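# Place the plastic panel flat inside the gray tray

## Task

Get the plastic panel into the gray tray so it rests flat on the tray's bottom and stays there by itself with no robot support, then release it and pull the robot away.

## Robot and tools

ROBOT. Two arms, left_arm and right_arm. Each ends in a vacuum suction cup rather than fingers. The cup point is the center of the cup rim when nothing touches it, and the cup faces along the cup point's own +z axis. About 7 cm behind the rim the tool body and its camera widen to roughly 8 cm sideways, so keep clearance there. Cameras: cam_high (fixed, 896x504), cam_left_wrist and cam_right_wrist (fisheye, 616x616), delivered in that order. Calibration comes as K, distortion and T_world_to_cam, which maps world points into the camera frame; actual cameras can be a couple of degrees and several millimetres off.

FRAME. One shared world frame: origin on the table top midway between the arms, +z up, +x out over the table, left_arm on the +y side. The names left and right do not refer to image sides. Reported positions are metres, orientations are quaternions in w,x,y,z order, velocities in m/s and rad/s. Printed cup point positions get less accurate at long reach.

ROW LAYOUT. Every motion command is one row of 14 numbers, each in [-1, 1], covering both arms even if one is idle: left dx, dy, dz, rx, ry, rz, left suction, then right dx, dy, dz, rx, ry, rz, right suction. dx..rz are an offset, not a pose: a target displacement from the cup point's measured pose at the start of the action, expressed in that cup point's own axes. 1.0 equals 0.6 m for dx, dy, dz and 180 degrees for rotation; rx, ry, rz together form one rotation vector. Suction is a level, not an offset: 1 is full vacuum (about 55 kPa under ambient), a fraction asks for that fraction, and 0.05 or less switches it off. It keeps its last value, so to leave a cup unchanged repeat its previous suction number (sending 0 really turns it off).

execute_actions(actions): a list of actions, each a table of at most 15 rows; each row lasts one 1/30 s step, and a short table repeats its last row until the 15 steps are done. Every row is relative to the pose at the start of that action, not to the previous row; the first action of a call starts from the last pose reported. An empty list just returns the current state and images. Per step the commanded pose is clipped to 100 mm and 16 degrees from the measured pose, so big offsets take several actions; afterwards an arm continues only as far as its last clipped pose. Commands are smoothed and lag by about 0.17 s. Position wins over orientation when both cannot be met.

move(target, speed, stop_force, blocking): target is one 14-number row as above, offsets from the pose in the last result that showed one. Each cup point travels a straight line toward it; all paths finish together, lasting 0.5 to 10 s (longer ones are cut off at 10 s). speed is top path speed in m/s, 0.002 to 0.5, default 0.25; rotation is capped at twice that in rad/s. Paths ignore obstacles and the other arm, and arms may lag, stray or overshoot speed, especially near full extension. stop_force (N, 9 to 40, shared by both arms, not allowed in the first 0.2 s) ends an arm's path when its wrist sensor feels that much extra push against the motion for 2 steps; that arm backs up 2 steps and holds. Use it with a very low speed when going into contact; it is unreliable if the cup turns during the move, and omit it when lifting off a surface the cup is pressing. blocking=false returns after 0.5 s while motion continues (not combinable with stop_force); until the move is shown ended, use wait or stop before new motion. The result adds a move: line with the ending (done, off_target, moving, held, fault, contact) and limits (paced = pose clipped, held = some steps blocked, after which the arm may jump faster), plus each cup point's distance to target.

wait(seconds): 0 to 10; arms hold their last command; returns early if a running move ends. stop(): brakes a running move; needs braking room. zoom_image(camera, region): region [x0, y0, x1, y1] in pixels of that camera's last full image, at most 504x504. finished_scene(scene): pass the current scene number to end it irreversibly; the panel must already be in place and stable.

RESULTS. Each gives per-arm cup point pose and velocity, Hand target lines (where the controller is now driving), joint positions and torques (raw drive output, noisy, not zero in free air), Wrist force and Wrist torque in the cup point's axes (force points back into the arm when pressing; offsets up to about 4 N, noise up to 2.4 N, saturation about 50 N; 'no reading' is normal at start), suction_measured and part_present (turns 1 at 0.50, back to 0 below 0.45). Action calls also list step readings, with HELD marking steps where an arm was held back. 'pose unreachable' means the clearance check altered or blocked that arm's command. MOTOR HOT appears from 70 °C; at 85 °C the arm is braked (OVER-TEMPERATURE FAULT).

GRIPPING. Turn suction on and press the 29 mm rim fully onto a smooth flat area of the panel, away from holes, seams and edges. No seal keeps suction_measured near 0; leaks lower it. Under vacuum the cup shortens, so the held part sits up to about 10 mm nearer the tool. To release, set the panel down on its support first, then switch suction off, and move at least 15 mm away. If the cup seals to the table, switch suction off to free it.

AVOID. Knocking or placing anything off the table fails the job. Joint limits: elbow 0 to 3.142 rad, pan ±3.142, others ±6.283. Load limits 142 N m for the big joints, 26.6 N m for wrists; reaching one, or 150 N of external force, freezes that arm for 10 s and drops the rest of the call. Stiff arms fault easily if driven even slightly past a firm contact, so approach slowly. Keep the arms from colliding with each other. Drops, slams and hard pushes are penalised; loose objects may occasionally be nudged by outside pushes. The robot holds its last command while you think.

Each tool is called after ">>>" as name([rows], argument=value, ...), one row to a line, values as JSON.

## Session

>>> execute_actions(actions=[])

Scene clock: 0.00 s.
left_arm: end_effector_position=(+0.4223, +0.5092, +0.2265) suction_measured=0.00 part_present=0 end_effector_quat_wxyz=(-0.001, -0.282, +0.959, +0.000) end_effector_velocity=(+0.000, +0.000, +0.000) end_effector_angular_velocity=(-0.000, -0.001, +0.001) | right_arm: end_effector_position=(+0.4110, -0.4097, +0.2264) suction_measured=0.00 part_present=0 end_effector_quat_wxyz=(-0.001, +0.157, +0.988, -0.001) end_effector_velocity=(-0.000, +0.000, -0.001) end_effector_angular_velocity=(+0.001, +0.003, -0.000)
Joint positions: left_arm=[-0.315 -1.722  2.043 -1.89  -1.572 -0.84 ] | right_arm=[-0.315 -1.722  2.043 -1.89  -1.572  0.208]
Joint velocities: left_arm=[ 0.001 -0.    -0.    -0.001  0.    -0.   ] | right_arm=[-0.     0.002  0.     0.001  0.     0.   ]
Joint torques (N m, as the arm reports them, + toward a larger angle): no reading
Wrist force (N, on the end effector, along its own x y z axes, offset not removed): no reading
Wrist torque (N m, same axes, about the end effector's origin, offset not removed): no reading
Hand target (left_arm): +0.422, +0.509, +0.227; -0.001, -0.282, +0.959, +0.000
Hand target (right_arm): +0.411, -0.410, +0.226; -0.001, +0.157, +0.988, -0.001

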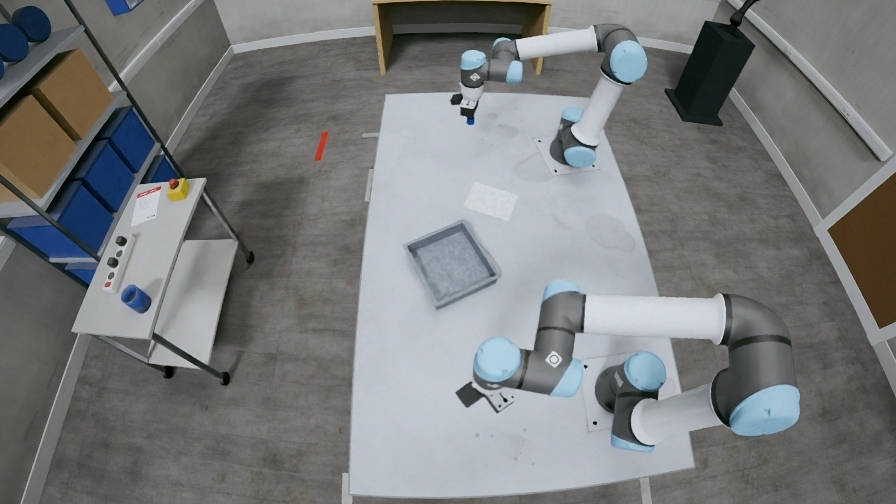

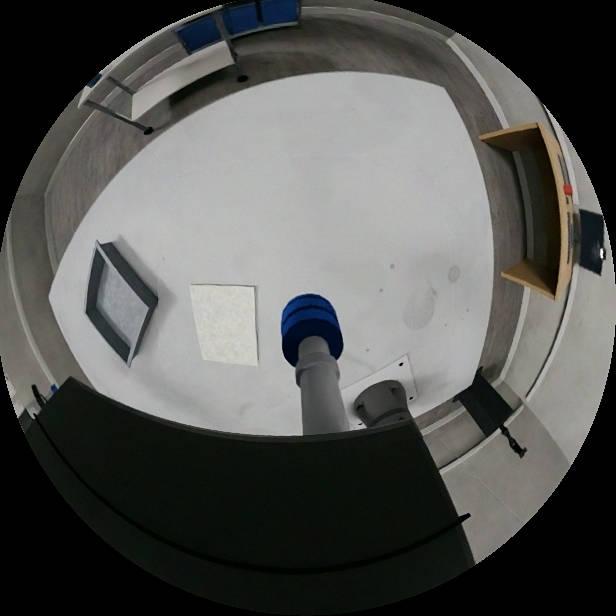

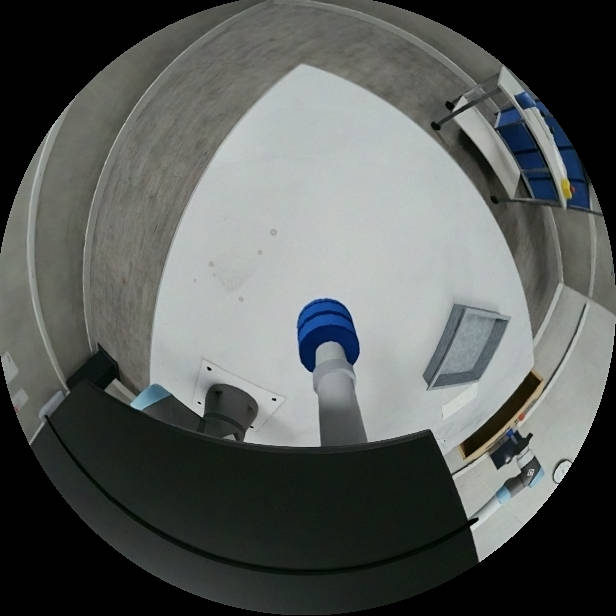

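>>> zoom_image(camera="cam_high", region=[380, 160, 560, 320])

>>> zoom_image(camera="cam_left_wrist", region=[60, 220, 300, 400])

Region (380, 160, 560, 320) of cam_high's 896x504 image, scaled by 2.800, with more detail than that image has.

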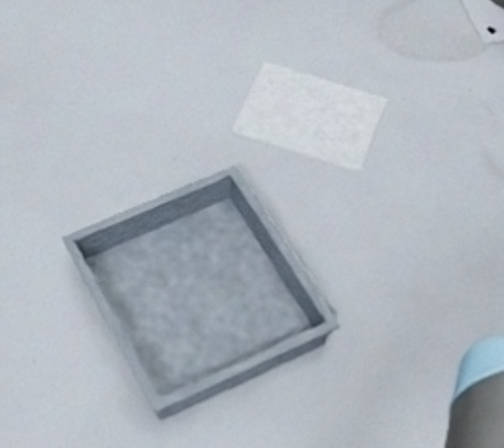

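Region (60, 220, 300, 400) of cam_left_wrist's 616x616 image, scaled by 2.100, with more detail than that image has; it fills the top 378 rows of this view, and the rest is white.

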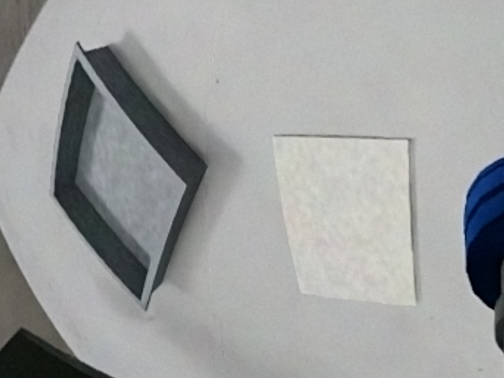

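>>> move(target=[0,0,0,0,0,0,0,0.208,0.300,0.243,0,0,0,0], speed=0.3)

Scene clock: 4.33 s.
left_arm: end_effector_position=(+0.4223, +0.5092, +0.2265) suction_measured=0.00 part_present=0 end_effector_quat_wxyz=(-0.001, -0.282, +0.959, +0.000) end_effector_velocity=(+0.000, +0.000, +0.001) end_effector_angular_velocity=(+0.000, -0.001, -0.000) | right_arm: end_effector_position=(+0.3480, -0.2003, +0.0807) suction_measured=0.00 part_present=0 end_effector_quat_wxyz=(-0.001, +0.157, +0.988, -0.001) end_effector_velocity=(+0.000, +0.001, -0.001) end_effector_angular_velocity=(-0.001, +0.000, -0.001)
Joint positions: left_arm=[-0.315 -1.722  2.043 -1.89  -1.572 -0.84 ] | right_arm=[ 0.199 -1.426  2.185 -2.327 -1.572  0.722]
Joint velocities: left_arm=[ 0.    -0.    -0.002  0.001  0.     0.   ] | right_arm=[ 0.002  0.003 -0.002 -0.001 -0.001  0.003]
Joint torques (N m, as the arm reports them, + toward a larger angle): left_arm=[  2.04 -13.32 -21.54  -2.36  -0.04   0.05] | right_arm=[  6.03 -10.26 -24.31  -4.23  -1.8    2.16]
Wrist force (N, on the end effector, along its own x y z axes, offset not removed): left_arm=[0.0 0.2 1.4] | right_arm=[3.0 -2.4 -1.3]
Wrist torque (N m, same axes, about the end effector's origin, offset not removed): left_arm=[0.13 -0.03 0.15] | right_arm=[-0.26 -0.26 -0.09]
Hand target (left_arm): +0.422, +0.509, +0.227; -0.001, -0.282, +0.959, +0.000
Hand target (right_arm): +0.348, -0.200, +0.081; -0.001, +0.157, +0.988, -0.001
Off the commanded pose (left_arm): 0.000 m, 0 deg.
Off the commanded pose (right_arm): 0.000 m, 0 deg.
move: done
camera_calibration (this result's frames):
cam_right_wrist: T_world_to_cam=[[-0.304728, -0.951335, 0.045851, -0.0839243], [-0.877583, 0.29916, 0.374634, 0.340125], [-0.370119, 0.0739234, -0.926038, 0.317903], [0, 0, 0, 1]] pos_world=[0.390576, -0.205092, 0.170816]

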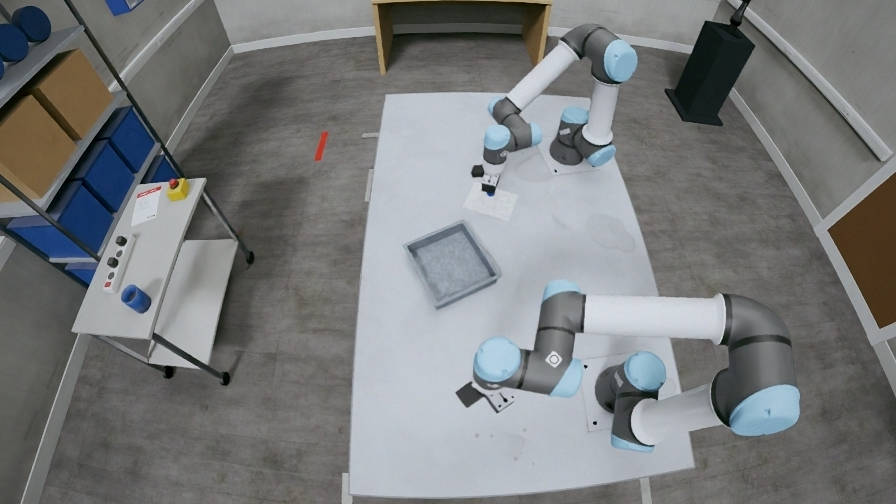

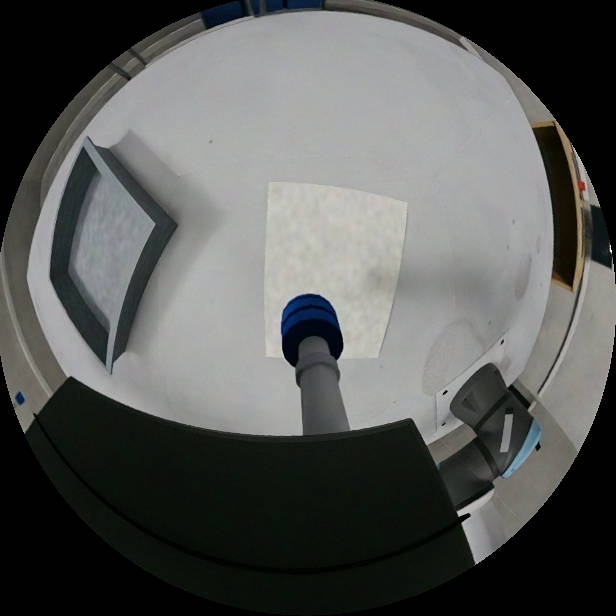

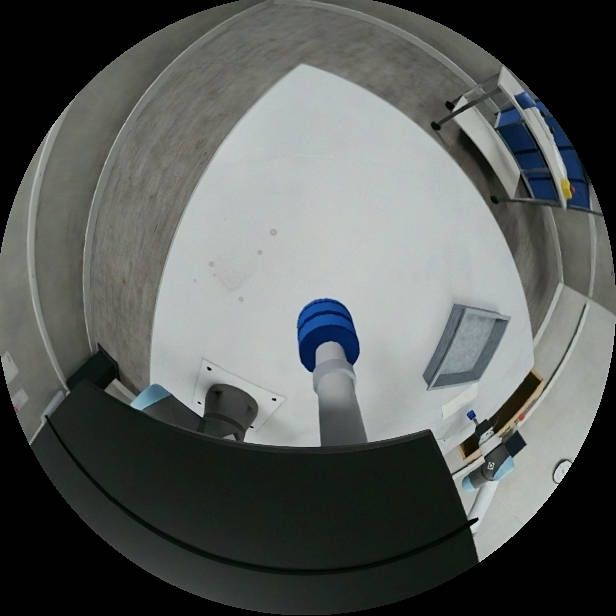

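>>> zoom_image(camera="cam_left_wrist", region=[220, 160, 450, 390])

>>> zoom_image(camera="cam_high", region=[430, 140, 560, 240])

Region (220, 160, 450, 390) of cam_left_wrist's 616x616 image, scaled by 2.191, with more detail than that image has.

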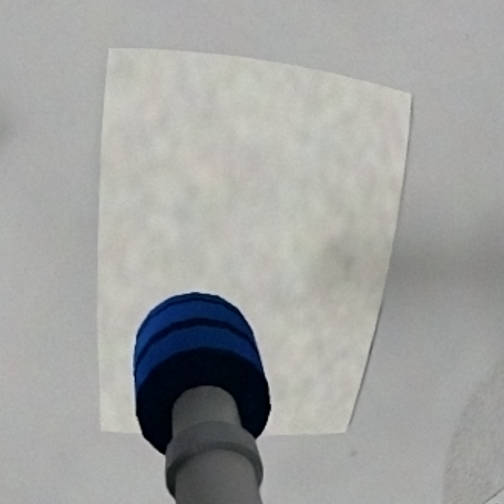

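Region (430, 140, 560, 240) of cam_high's 896x504 image, scaled by 3.877, with more detail than that image has; it fills the top 388 rows of this view, and the rest is white.

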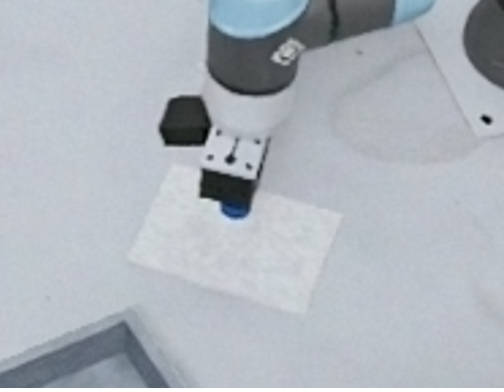

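>>> move(target=[0,0,0,0,0,0,0,0.0103,-0.0437,0.095,0,0,0,0], speed=0.15)

>>> move(target=[0,0,0,0,0,0,0,0,0,0.05,0,0,0,1], speed=0.01, stop_force=10)

Scene clock: 6.60 s.
left_arm: end_effector_position=(+0.4223, +0.5092, +0.2265) suction_measured=0.00 part_present=0 end_effector_quat_wxyz=(-0.001, -0.282, +0.959, +0.000) end_effector_velocity=(+0.000, -0.000, -0.000) end_effector_angular_velocity=(-0.001, -0.001, -0.001) | right_arm: end_effector_position=(+0.3338, -0.2233, +0.0239) suction_measured=0.00 part_present=0 end_effector_quat_wxyz=(-0.001, +0.157, +0.988, -0.001) end_effector_velocity=(+0.000, -0.000, -0.001) end_effector_angular_velocity=(+0.002, -0.002, +0.001)
Joint positions: left_arm=[-0.315 -1.722  2.043 -1.89  -1.572 -0.84 ] | right_arm=[ 0.162 -1.349  2.307 -2.526 -1.572  0.685]
Joint velocities: left_arm=[-0.001 -0.     0.001 -0.002 -0.     0.   ] | right_arm=[-0.001  0.001  0.002 -0.006  0.001 -0.001]
Joint torques (N m, as the arm reports them, + toward a larger angle): left_arm=[  1.91 -13.43 -21.68  -2.42  -0.08   0.02] | right_arm=[ -5.66 -10.38  -5.79  -4.32   1.57  -1.87]
Wrist force (N, on the end effector, along its own x y z axes, offset not removed): left_arm=[-1.6 2.2 -1.1] | right_arm=[2.4 -1.2 -0.7]
Wrist torque (N m, same axes, about the end effector's origin, offset not removed): left_arm=[0.38 0.22 0.10] | right_arm=[-0.16 -0.31 -0.07]
Hand target (left_arm): +0.422, +0.509, +0.227; -0.001, -0.282, +0.959, +0.000
Hand target (right_arm): +0.334, -0.223, +0.024; -0.001, +0.157, +0.988, -0.001
Off the commanded pose (left_arm): 0.000 m, 0 deg.
Off the commanded pose (right_arm): 0.000 m, 0 deg.
move: done
camera_calibration (this result's frames):
cam_left_wrist: T_world_to_cam=[[0.5466, -0.837062, 0.0235695, 0.19356], [-0.785486, -0.502758, 0.360897, 0.514885], [-0.290243, -0.21578, -0.932308, 0.540792], [0, 0, 0, 1]] pos_world=[0.455596, 0.537577, 0.313803]
cam_right_wrist: T_world_to_cam=[[-0.304727, -0.951334, 0.0458833, -0.107529], [-0.877538, 0.299163, 0.374739, 0.355864], [-0.370228, 0.0739288, -0.925994, 0.261823], [0, 0, 0, 1]] pos_world=[0.376452, -0.228113, 0.114025]

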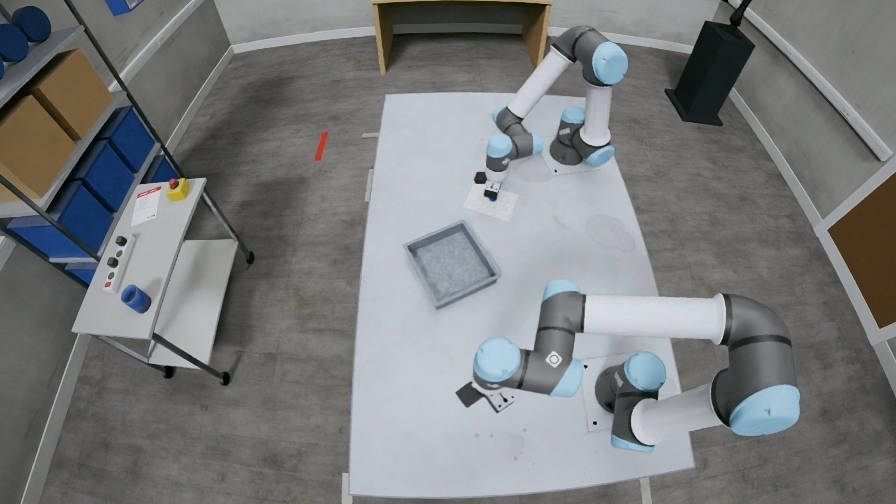

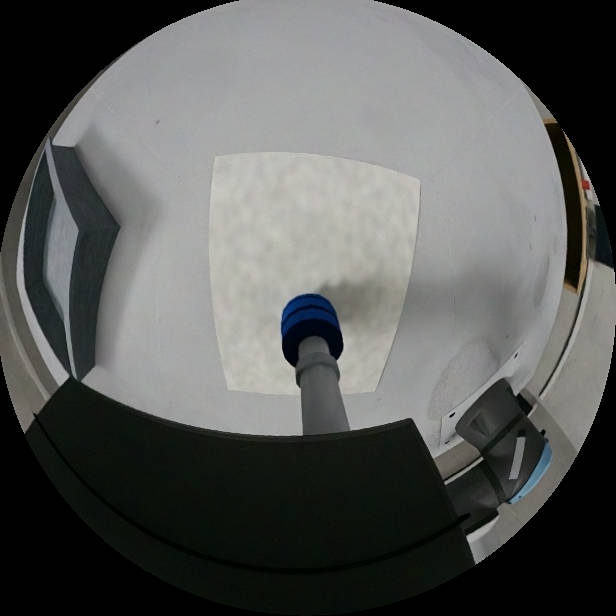

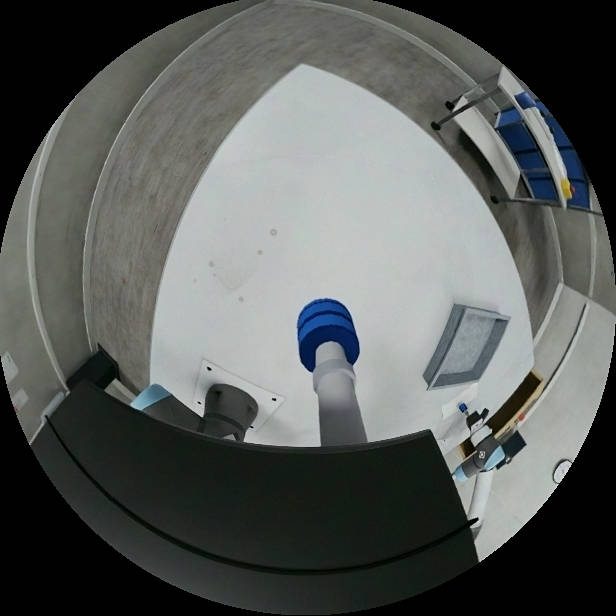

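Scene clock: 9.87 s.
left_arm: end_effector_position=(+0.4223, +0.5092, +0.2265) suction_measured=0.00 part_present=0 end_effector_quat_wxyz=(-0.001, -0.282, +0.959, +0.000) end_effector_velocity=(-0.000, -0.000, -0.000) end_effector_angular_velocity=(+0.001, +0.001, -0.001) | right_arm: end_effector_position=(+0.3337, -0.2234, -0.0049) suction_measured=0.95 part_present=1 end_effector_quat_wxyz=(-0.001, +0.157, +0.988, -0.001) end_effector_velocity=(-0.000, -0.000, +0.002) end_effector_angular_velocity=(-0.001, +0.002, -0.000)
Joint positions: left_arm=[-0.315 -1.722  2.043 -1.89  -1.572 -0.84 ] | right_arm=[ 0.162 -1.271  2.326 -2.622 -1.572  0.685]
Joint velocities: left_arm=[-0.     0.    -0.     0.001  0.     0.   ] | right_arm=[-0.    -0.005 -0.002  0.01  -0.001  0.   ]
Joint torques (N m, as the arm reports them, + toward a larger angle): left_arm=[  1.71 -13.23 -21.85  -2.38   0.     0.07] | right_arm=[  1.93 -24.06 -13.56   2.06  -1.01   2.32]
Wrist force (N, on the end effector, along its own x y z axes, offset not removed): left_arm=[-4.1 1.5 0.3] | right_arm=[2.0 -2.7 -35.7]
Wrist torque (N m, same axes, about the end effector's origin, offset not removed): left_arm=[0.16 0.44 0.09] | right_arm=[0.35 0.32 -0.05]
Hand target (left_arm): +0.422, +0.509, +0.227; -0.001, -0.282, +0.959, +0.000
Hand target (right_arm): +0.334, -0.223, -0.005; -0.001, +0.157, +0.988, -0.001
Off the commanded pose (left_arm): 0.000 m, 0 deg.
Off the commanded pose (right_arm): 0.001 m, 0 deg.
move: contact (right_arm)
camera_calibration (this result's frames):
cam_right_wrist: T_world_to_cam=[[-0.304695, -0.951335, 0.0460629, -0.106332], [-0.877467, 0.299188, 0.374884, 0.366504], [-0.370422, 0.0738067, -0.925926, 0.235154], [0, 0, 0, 1]] pos_world=[0.376303, -0.228167, 0.0852365]

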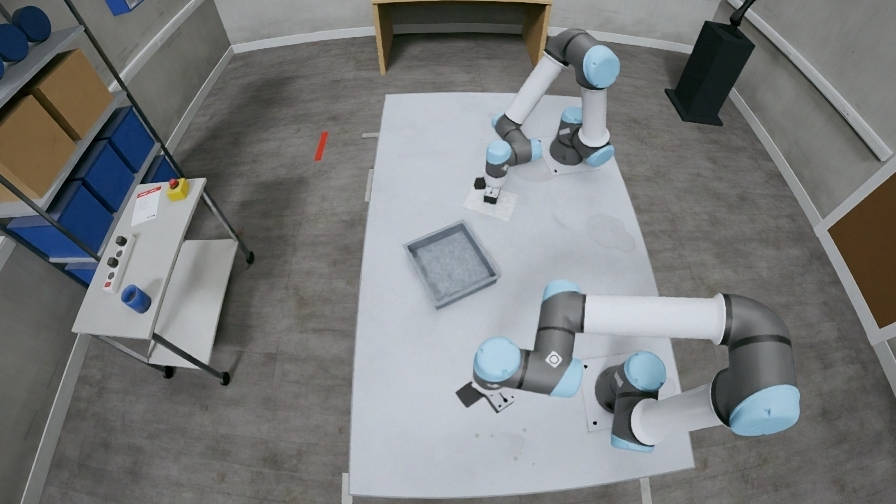

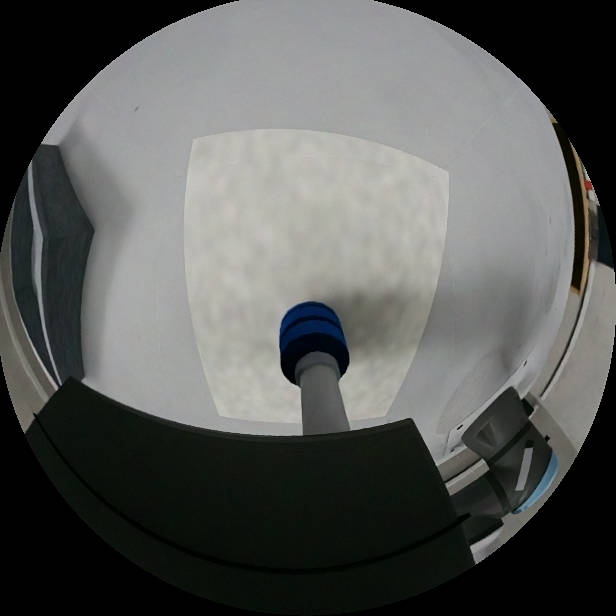

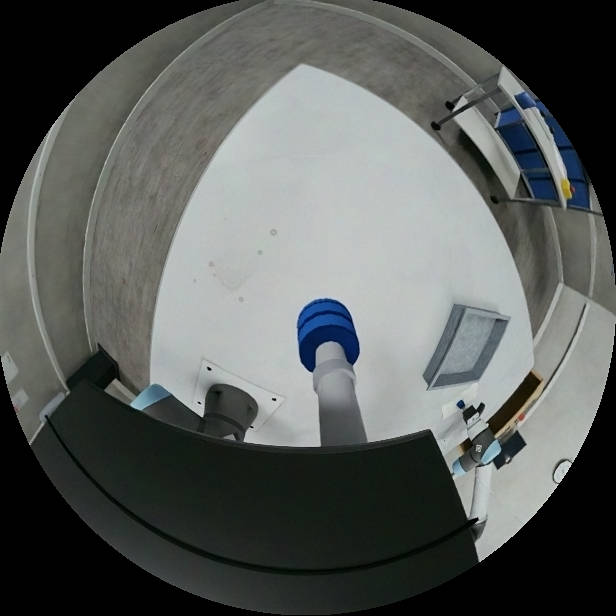

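>>> move(target=[0,0,0,0,0,0,0,0,0,-0.21,0,0,0.1,1], speed=0.15)

Scene clock: 11.87 s.
left_arm: end_effector_position=(+0.4223, +0.5092, +0.2265) suction_measured=0.00 part_present=0 end_effector_quat_wxyz=(-0.001, -0.282, +0.959, +0.000) end_effector_velocity=(+0.000, +0.000, +0.000) end_effector_angular_velocity=(+0.000, -0.000, +0.001) | right_arm: end_effector_position=(+0.3340, -0.2232, +0.1209) suction_measured=0.96 part_present=1 end_effector_quat_wxyz=(-0.001, +0.310, +0.951, -0.002) end_effector_velocity=(-0.000, -0.000, +0.001) end_effector_angular_velocity=(-0.001, +0.002, -0.004)
Joint positions: left_arm=[-0.315 -1.722  2.043 -1.89  -1.572 -0.84 ] | right_arm=[ 0.162 -1.56   2.2   -2.208 -1.572  0.999]
Joint velocities: left_arm=[ 0.001 -0.    -0.    -0.     0.     0.   ] | right_arm=[ 0.    -0.002 -0.002  0.006  0.     0.004]
Joint torques (N m, as the arm reports them, + toward a larger angle): left_arm=[  1.3  -13.45 -21.38  -2.44   0.01   0.05] | right_arm=[  0.78 -32.03 -28.2   -0.19  -1.73   2.26]
Wrist force (N, on the end effector, along its own x y z axes, offset not removed): left_arm=[0.3 0.9 0.6] | right_arm=[0.0 0.7 -0.2]
Wrist torque (N m, same axes, about the end effector's origin, offset not removed): left_arm=[0.09 -0.07 0.06] | right_arm=[0.31 0.10 -0.17]
Hand target (left_arm): +0.422, +0.509, +0.227; -0.001, -0.282, +0.959, +0.000
Hand target (right_arm): +0.334, -0.223, +0.121; -0.001, +0.310, +0.951, -0.002
Off the commanded pose (left_arm): 0.000 m, 0 deg.
Off the commanded pose (right_arm): 0.000 m, 0 deg.
move: done
camera_calibration (this result's frames):
cam_left_wrist: T_world_to_cam=[[0.5466, -0.837062, 0.0235692, 0.193561], [-0.785485, -0.502758, 0.360897, 0.514885], [-0.290244, -0.21578, -0.932308, 0.540792], [0, 0, 0, 1]] pos_world=[0.455596, 0.537577, 0.313802]
cam_right_wrist: T_world_to_cam=[[-0.58357, -0.810746, 0.0462301, 0.0125881], [-0.742492, 0.555764, 0.37394, 0.331909], [-0.328864, 0.183895, -0.9263, 0.362403], [0, 0, 0, 1]] pos_world=[0.372967, -0.240901, 0.210998]

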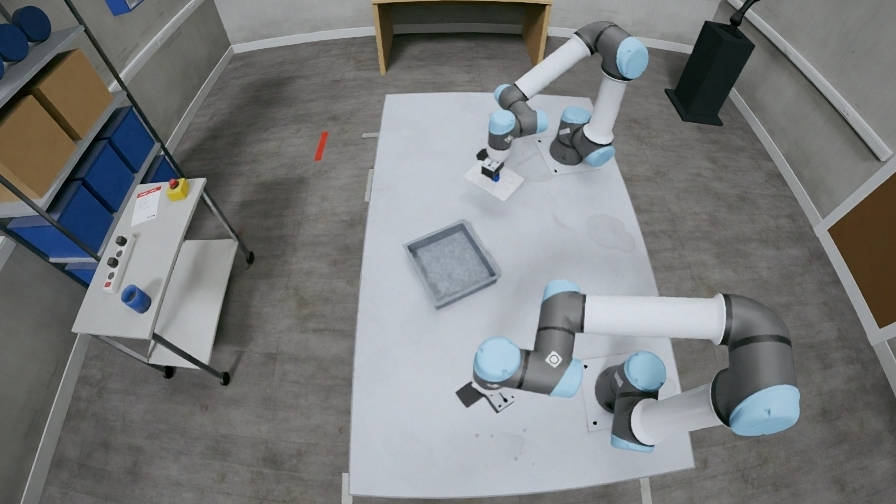

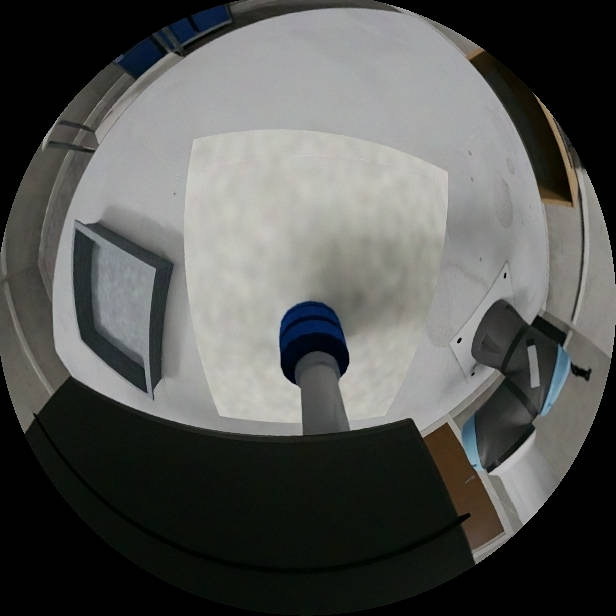

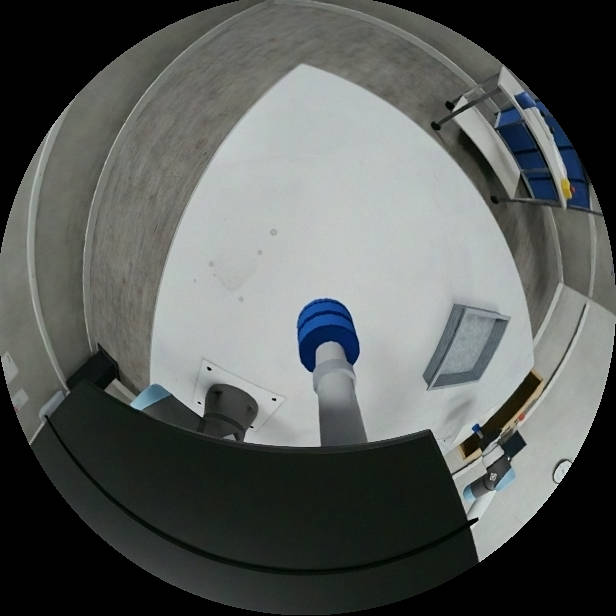

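>>> zoom_image(camera="cam_left_wrist", region=[40, 190, 260, 410])

>>> zoom_image(camera="cam_high", region=[390, 130, 570, 320])

Region (40, 190, 260, 410) of cam_left_wrist's 616x616 image, scaled by 2.291, with more detail than that image has.

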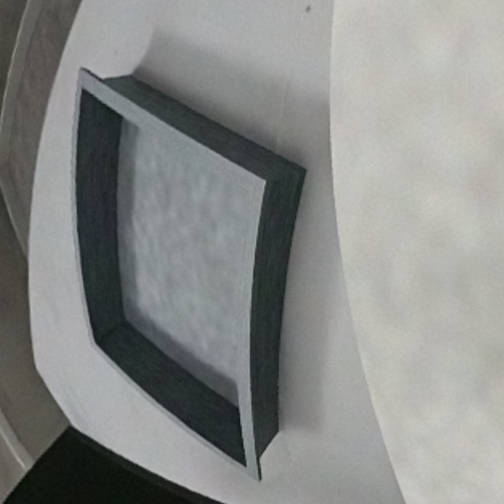

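Region (390, 130, 570, 320) of cam_high's 896x504 image, scaled by 2.653, with more detail than that image has; it fills the left 477 columns of this view, and the rest is white.

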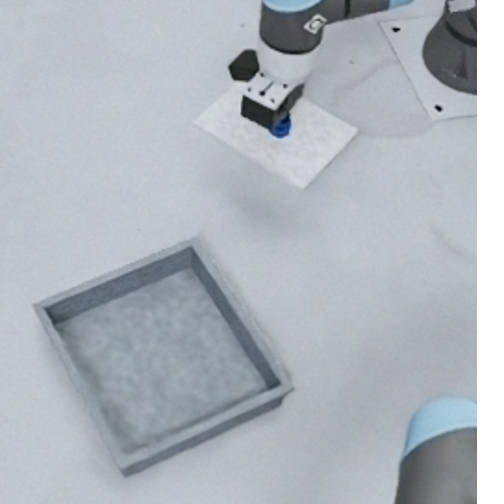

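>>> move(target=[0,0,0,0,0,0,0,0.0623,0.535,0,0,0,0.139,1], speed=0.25)

Scene clock: 14.97 s.
left_arm: end_effector_position=(+0.4223, +0.5092, +0.2265) suction_measured=0.00 part_present=0 end_effector_quat_wxyz=(-0.001, -0.282, +0.959, +0.000) end_effector_velocity=(-0.001, +0.000, -0.001) end_effector_angular_velocity=(+0.000, +0.002, +0.001) | right_arm: end_effector_position=(+0.4927, +0.0582, +0.1203) suction_measured=0.96 part_present=1 end_effector_quat_wxyz=(+0.000, +0.508, +0.861, -0.002) end_effector_velocity=(+0.001, +0.001, -0.002) end_effector_angular_velocity=(-0.004, +0.002, -0.001)
Joint positions: left_arm=[-0.315 -1.722  2.043 -1.89  -1.572 -0.84 ] | right_arm=[ 0.452 -0.881  1.239 -1.926 -1.572  1.725]
Joint velocities: left_arm=[ 0.001 -0.     0.002  0.001 -0.    -0.001] | right_arm=[ 0.     0.006 -0.007  0.005 -0.002  0.002]
Joint torques (N m, as the arm reports them, + toward a larger angle): left_arm=[  1.89 -13.42 -21.38  -2.44   0.     0.15] | right_arm=[  5.23 -37.41 -30.04  -0.38  -1.74   2.17]
Wrist force (N, on the end effector, along its own x y z axes, offset not removed): left_arm=[-2.5 4.2 -1.8] | right_arm=[0.6 1.0 1.3]
Wrist torque (N m, same axes, about the end effector's origin, offset not removed): left_arm=[0.62 0.11 0.07] | right_arm=[0.21 0.02 -0.08]
Hand target (left_arm): +0.422, +0.509, +0.227; -0.001, -0.282, +0.959, +0.000
Hand target (right_arm): +0.493, +0.058, +0.120; +0.000, +0.508, +0.861, -0.002
Off the commanded pose (left_arm): 0.000 m, 0 deg.
Off the commanded pose (right_arm): 0.001 m, 0 deg.
move: done
camera_calibration (this result's frames):
cam_left_wrist: T_world_to_cam=[[0.5466, -0.837062, 0.0235695, 0.19356], [-0.785485, -0.502758, 0.360897, 0.514885], [-0.290243, -0.21578, -0.932308, 0.540793], [0, 0, 0, 1]] pos_world=[0.455596, 0.537577, 0.313803]
cam_right_wrist: T_world_to_cam=[[-0.871735, -0.487866, 0.0454418, 0.456749], [-0.438487, 0.818151, 0.371966, 0.128729], [-0.218648, 0.30433, -0.927134, 0.301163], [0, 0, 0, 1]] pos_world=[0.520459, 0.0258592, 0.21058]

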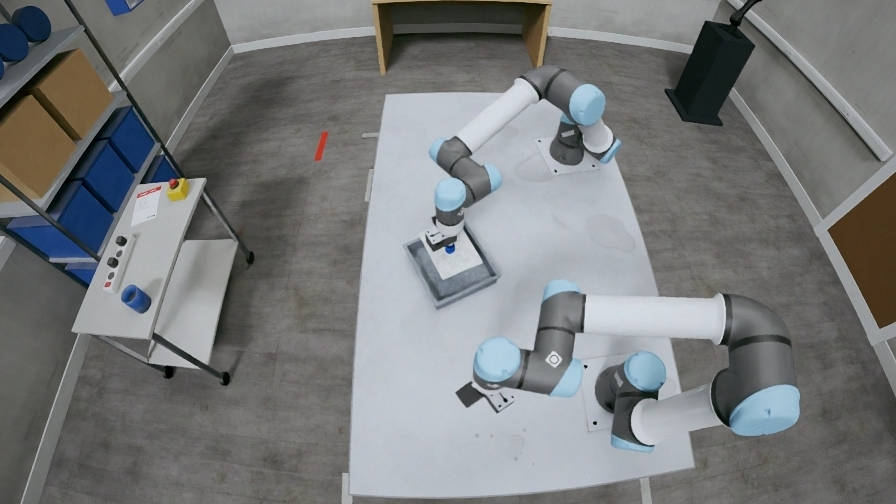

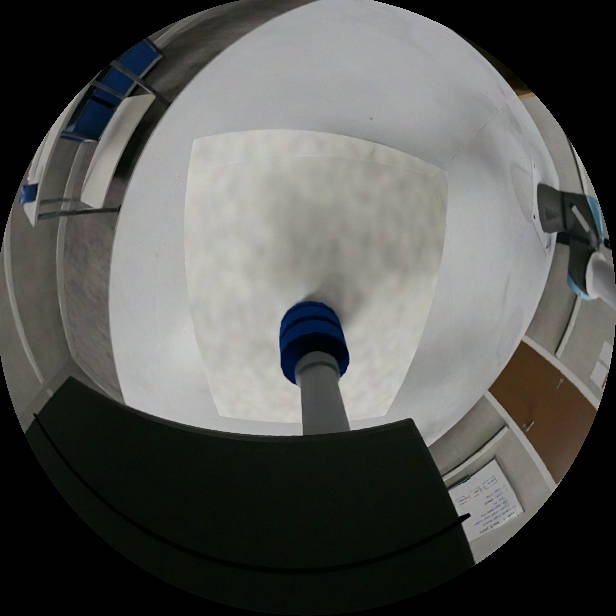

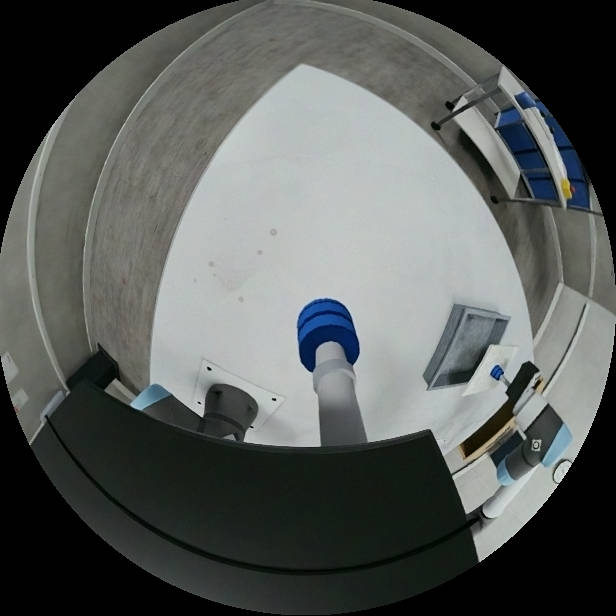

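Lower to just above the rim and check.

>>> move(target=[0,0,0,0,0,0,0,0,0,0.075,0,0,0,1], speed=0.1)

>>> zoom_image(camera="cam_high", region=[390, 200, 510, 320])

>>> zoom_image(camera="cam_right_wrist", region=[410, 290, 550, 430])

Scene clock: 16.00 s.
left_arm: end_effector_position=(+0.4223, +0.5092, +0.2265) suction_measured=0.00 part_present=0 end_effector_quat_wxyz=(-0.001, -0.282, +0.959, +0.000) end_effector_velocity=(+0.000, -0.000, +0.000) end_effector_angular_velocity=(-0.000, -0.001, +0.000) | right_arm: end_effector_position=(+0.4926, +0.0582, +0.0755) suction_measured=0.96 part_present=1 end_effector_quat_wxyz=(+0.000, +0.508, +0.861, -0.002) end_effector_velocity=(+0.000, +0.000, -0.000) end_effector_angular_velocity=(+0.001, -0.002, +0.000)
Joint positions: left_arm=[-0.315 -1.722  2.043 -1.89  -1.572 -0.84 ] | right_arm=[ 0.452 -0.838  1.287 -2.018 -1.572  1.726]
Joint velocities: left_arm=[-0.     0.    -0.001  0.     0.    -0.   ] | right_arm=[ 0.     0.001  0.001 -0.004 -0.001 -0.   ]
Joint torques (N m, as the arm reports them, + toward a larger angle): left_arm=[  2.09 -13.51 -21.46  -2.39  -0.17   0.08] | right_arm=[ -0.67 -37.99 -13.24  -4.49  -1.05  -1.85]
Wrist force (N, on the end effector, along its own x y z axes, offset not removed): left_arm=[-0.8 4.4 -2.5] | right_arm=[-0.8 1.8 1.7]
Wrist torque (N m, same axes, about the end effector's origin, offset not removed): left_arm=[0.76 0.05 0.17] | right_arm=[0.22 0.49 -0.22]
Hand target (left_arm): +0.422, +0.509, +0.227; -0.001, -0.282, +0.959, +0.000
Hand target (right_arm): +0.493, +0.058, +0.075; +0.000, +0.508, +0.861, -0.002
Off the commanded pose (left_arm): 0.000 m, 0 deg.
Off the commanded pose (right_arm): 0.000 m, 0 deg.
move: done
camera_calibration (this result's frames):
cam_left_wrist: T_world_to_cam=[[0.5466, -0.837062, 0.0235694, 0.19356], [-0.785485, -0.502758, 0.360897, 0.514885], [-0.290243, -0.21578, -0.932308, 0.540792], [0, 0, 0, 1]] pos_world=[0.455596, 0.537577, 0.313802]
cam_right_wrist: T_world_to_cam=[[-0.871721, -0.487893, 0.0454316, 0.458675], [-0.438524, 0.818147, 0.371929, 0.14544], [-0.218631, 0.304296, -0.927149, 0.259552], [0, 0, 0, 1]] pos_world=[0.520362, 0.0258126, 0.165712]

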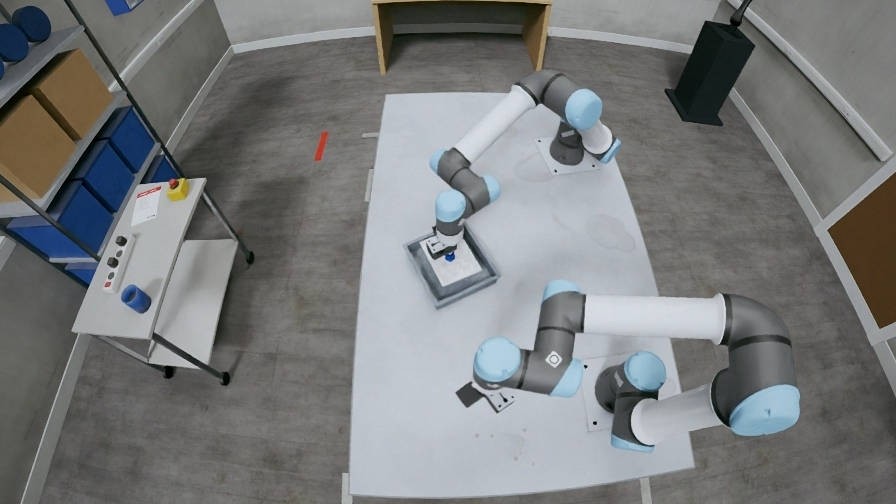

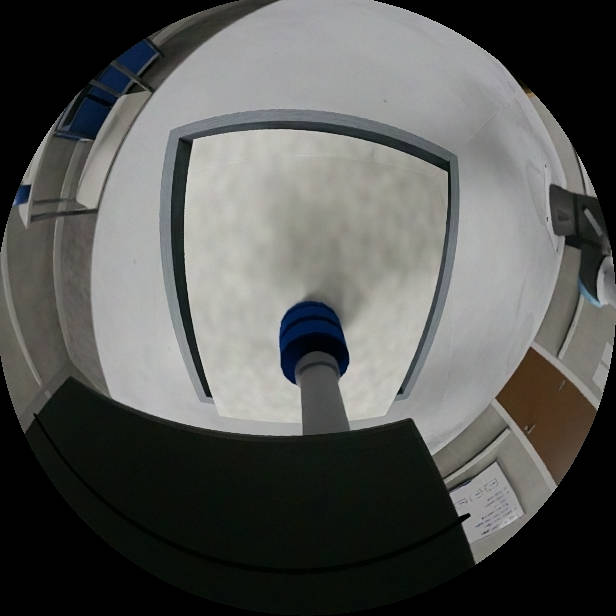

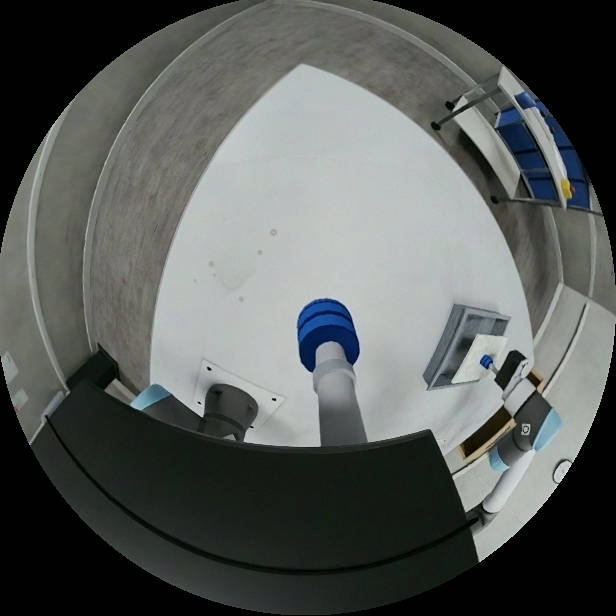

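Region (390, 200, 510, 320) of cam_high's 896x504 image, scaled by 4.200, with more detail than that image has.

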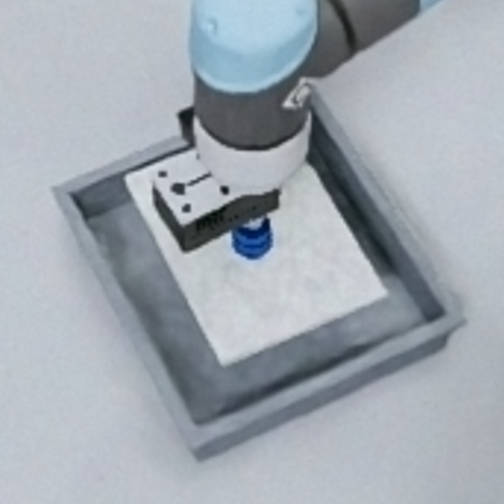

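Region (410, 290, 550, 430) of cam_right_wrist's 616x616 image, scaled by 3.600, with more detail than that image has.

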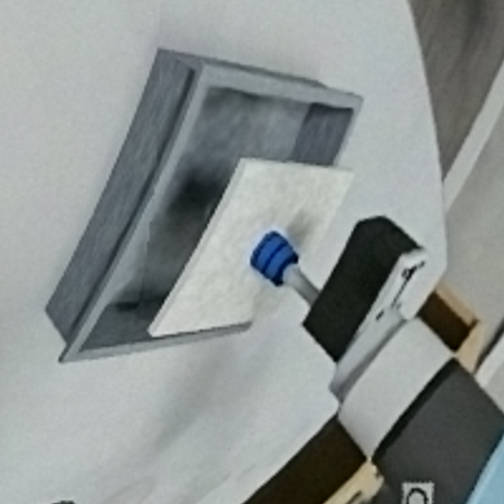

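>>> zoom_image(camera="cam_left_wrist", region=[140, 90, 480, 430])

Region (140, 90, 480, 430) of cam_left_wrist's 616x616 image, scaled by 1.482, with more detail than that image has.

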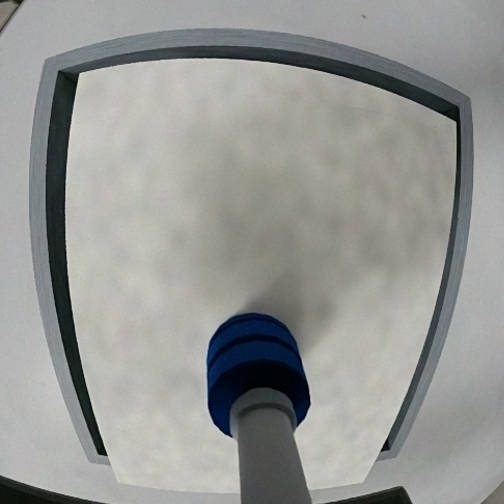

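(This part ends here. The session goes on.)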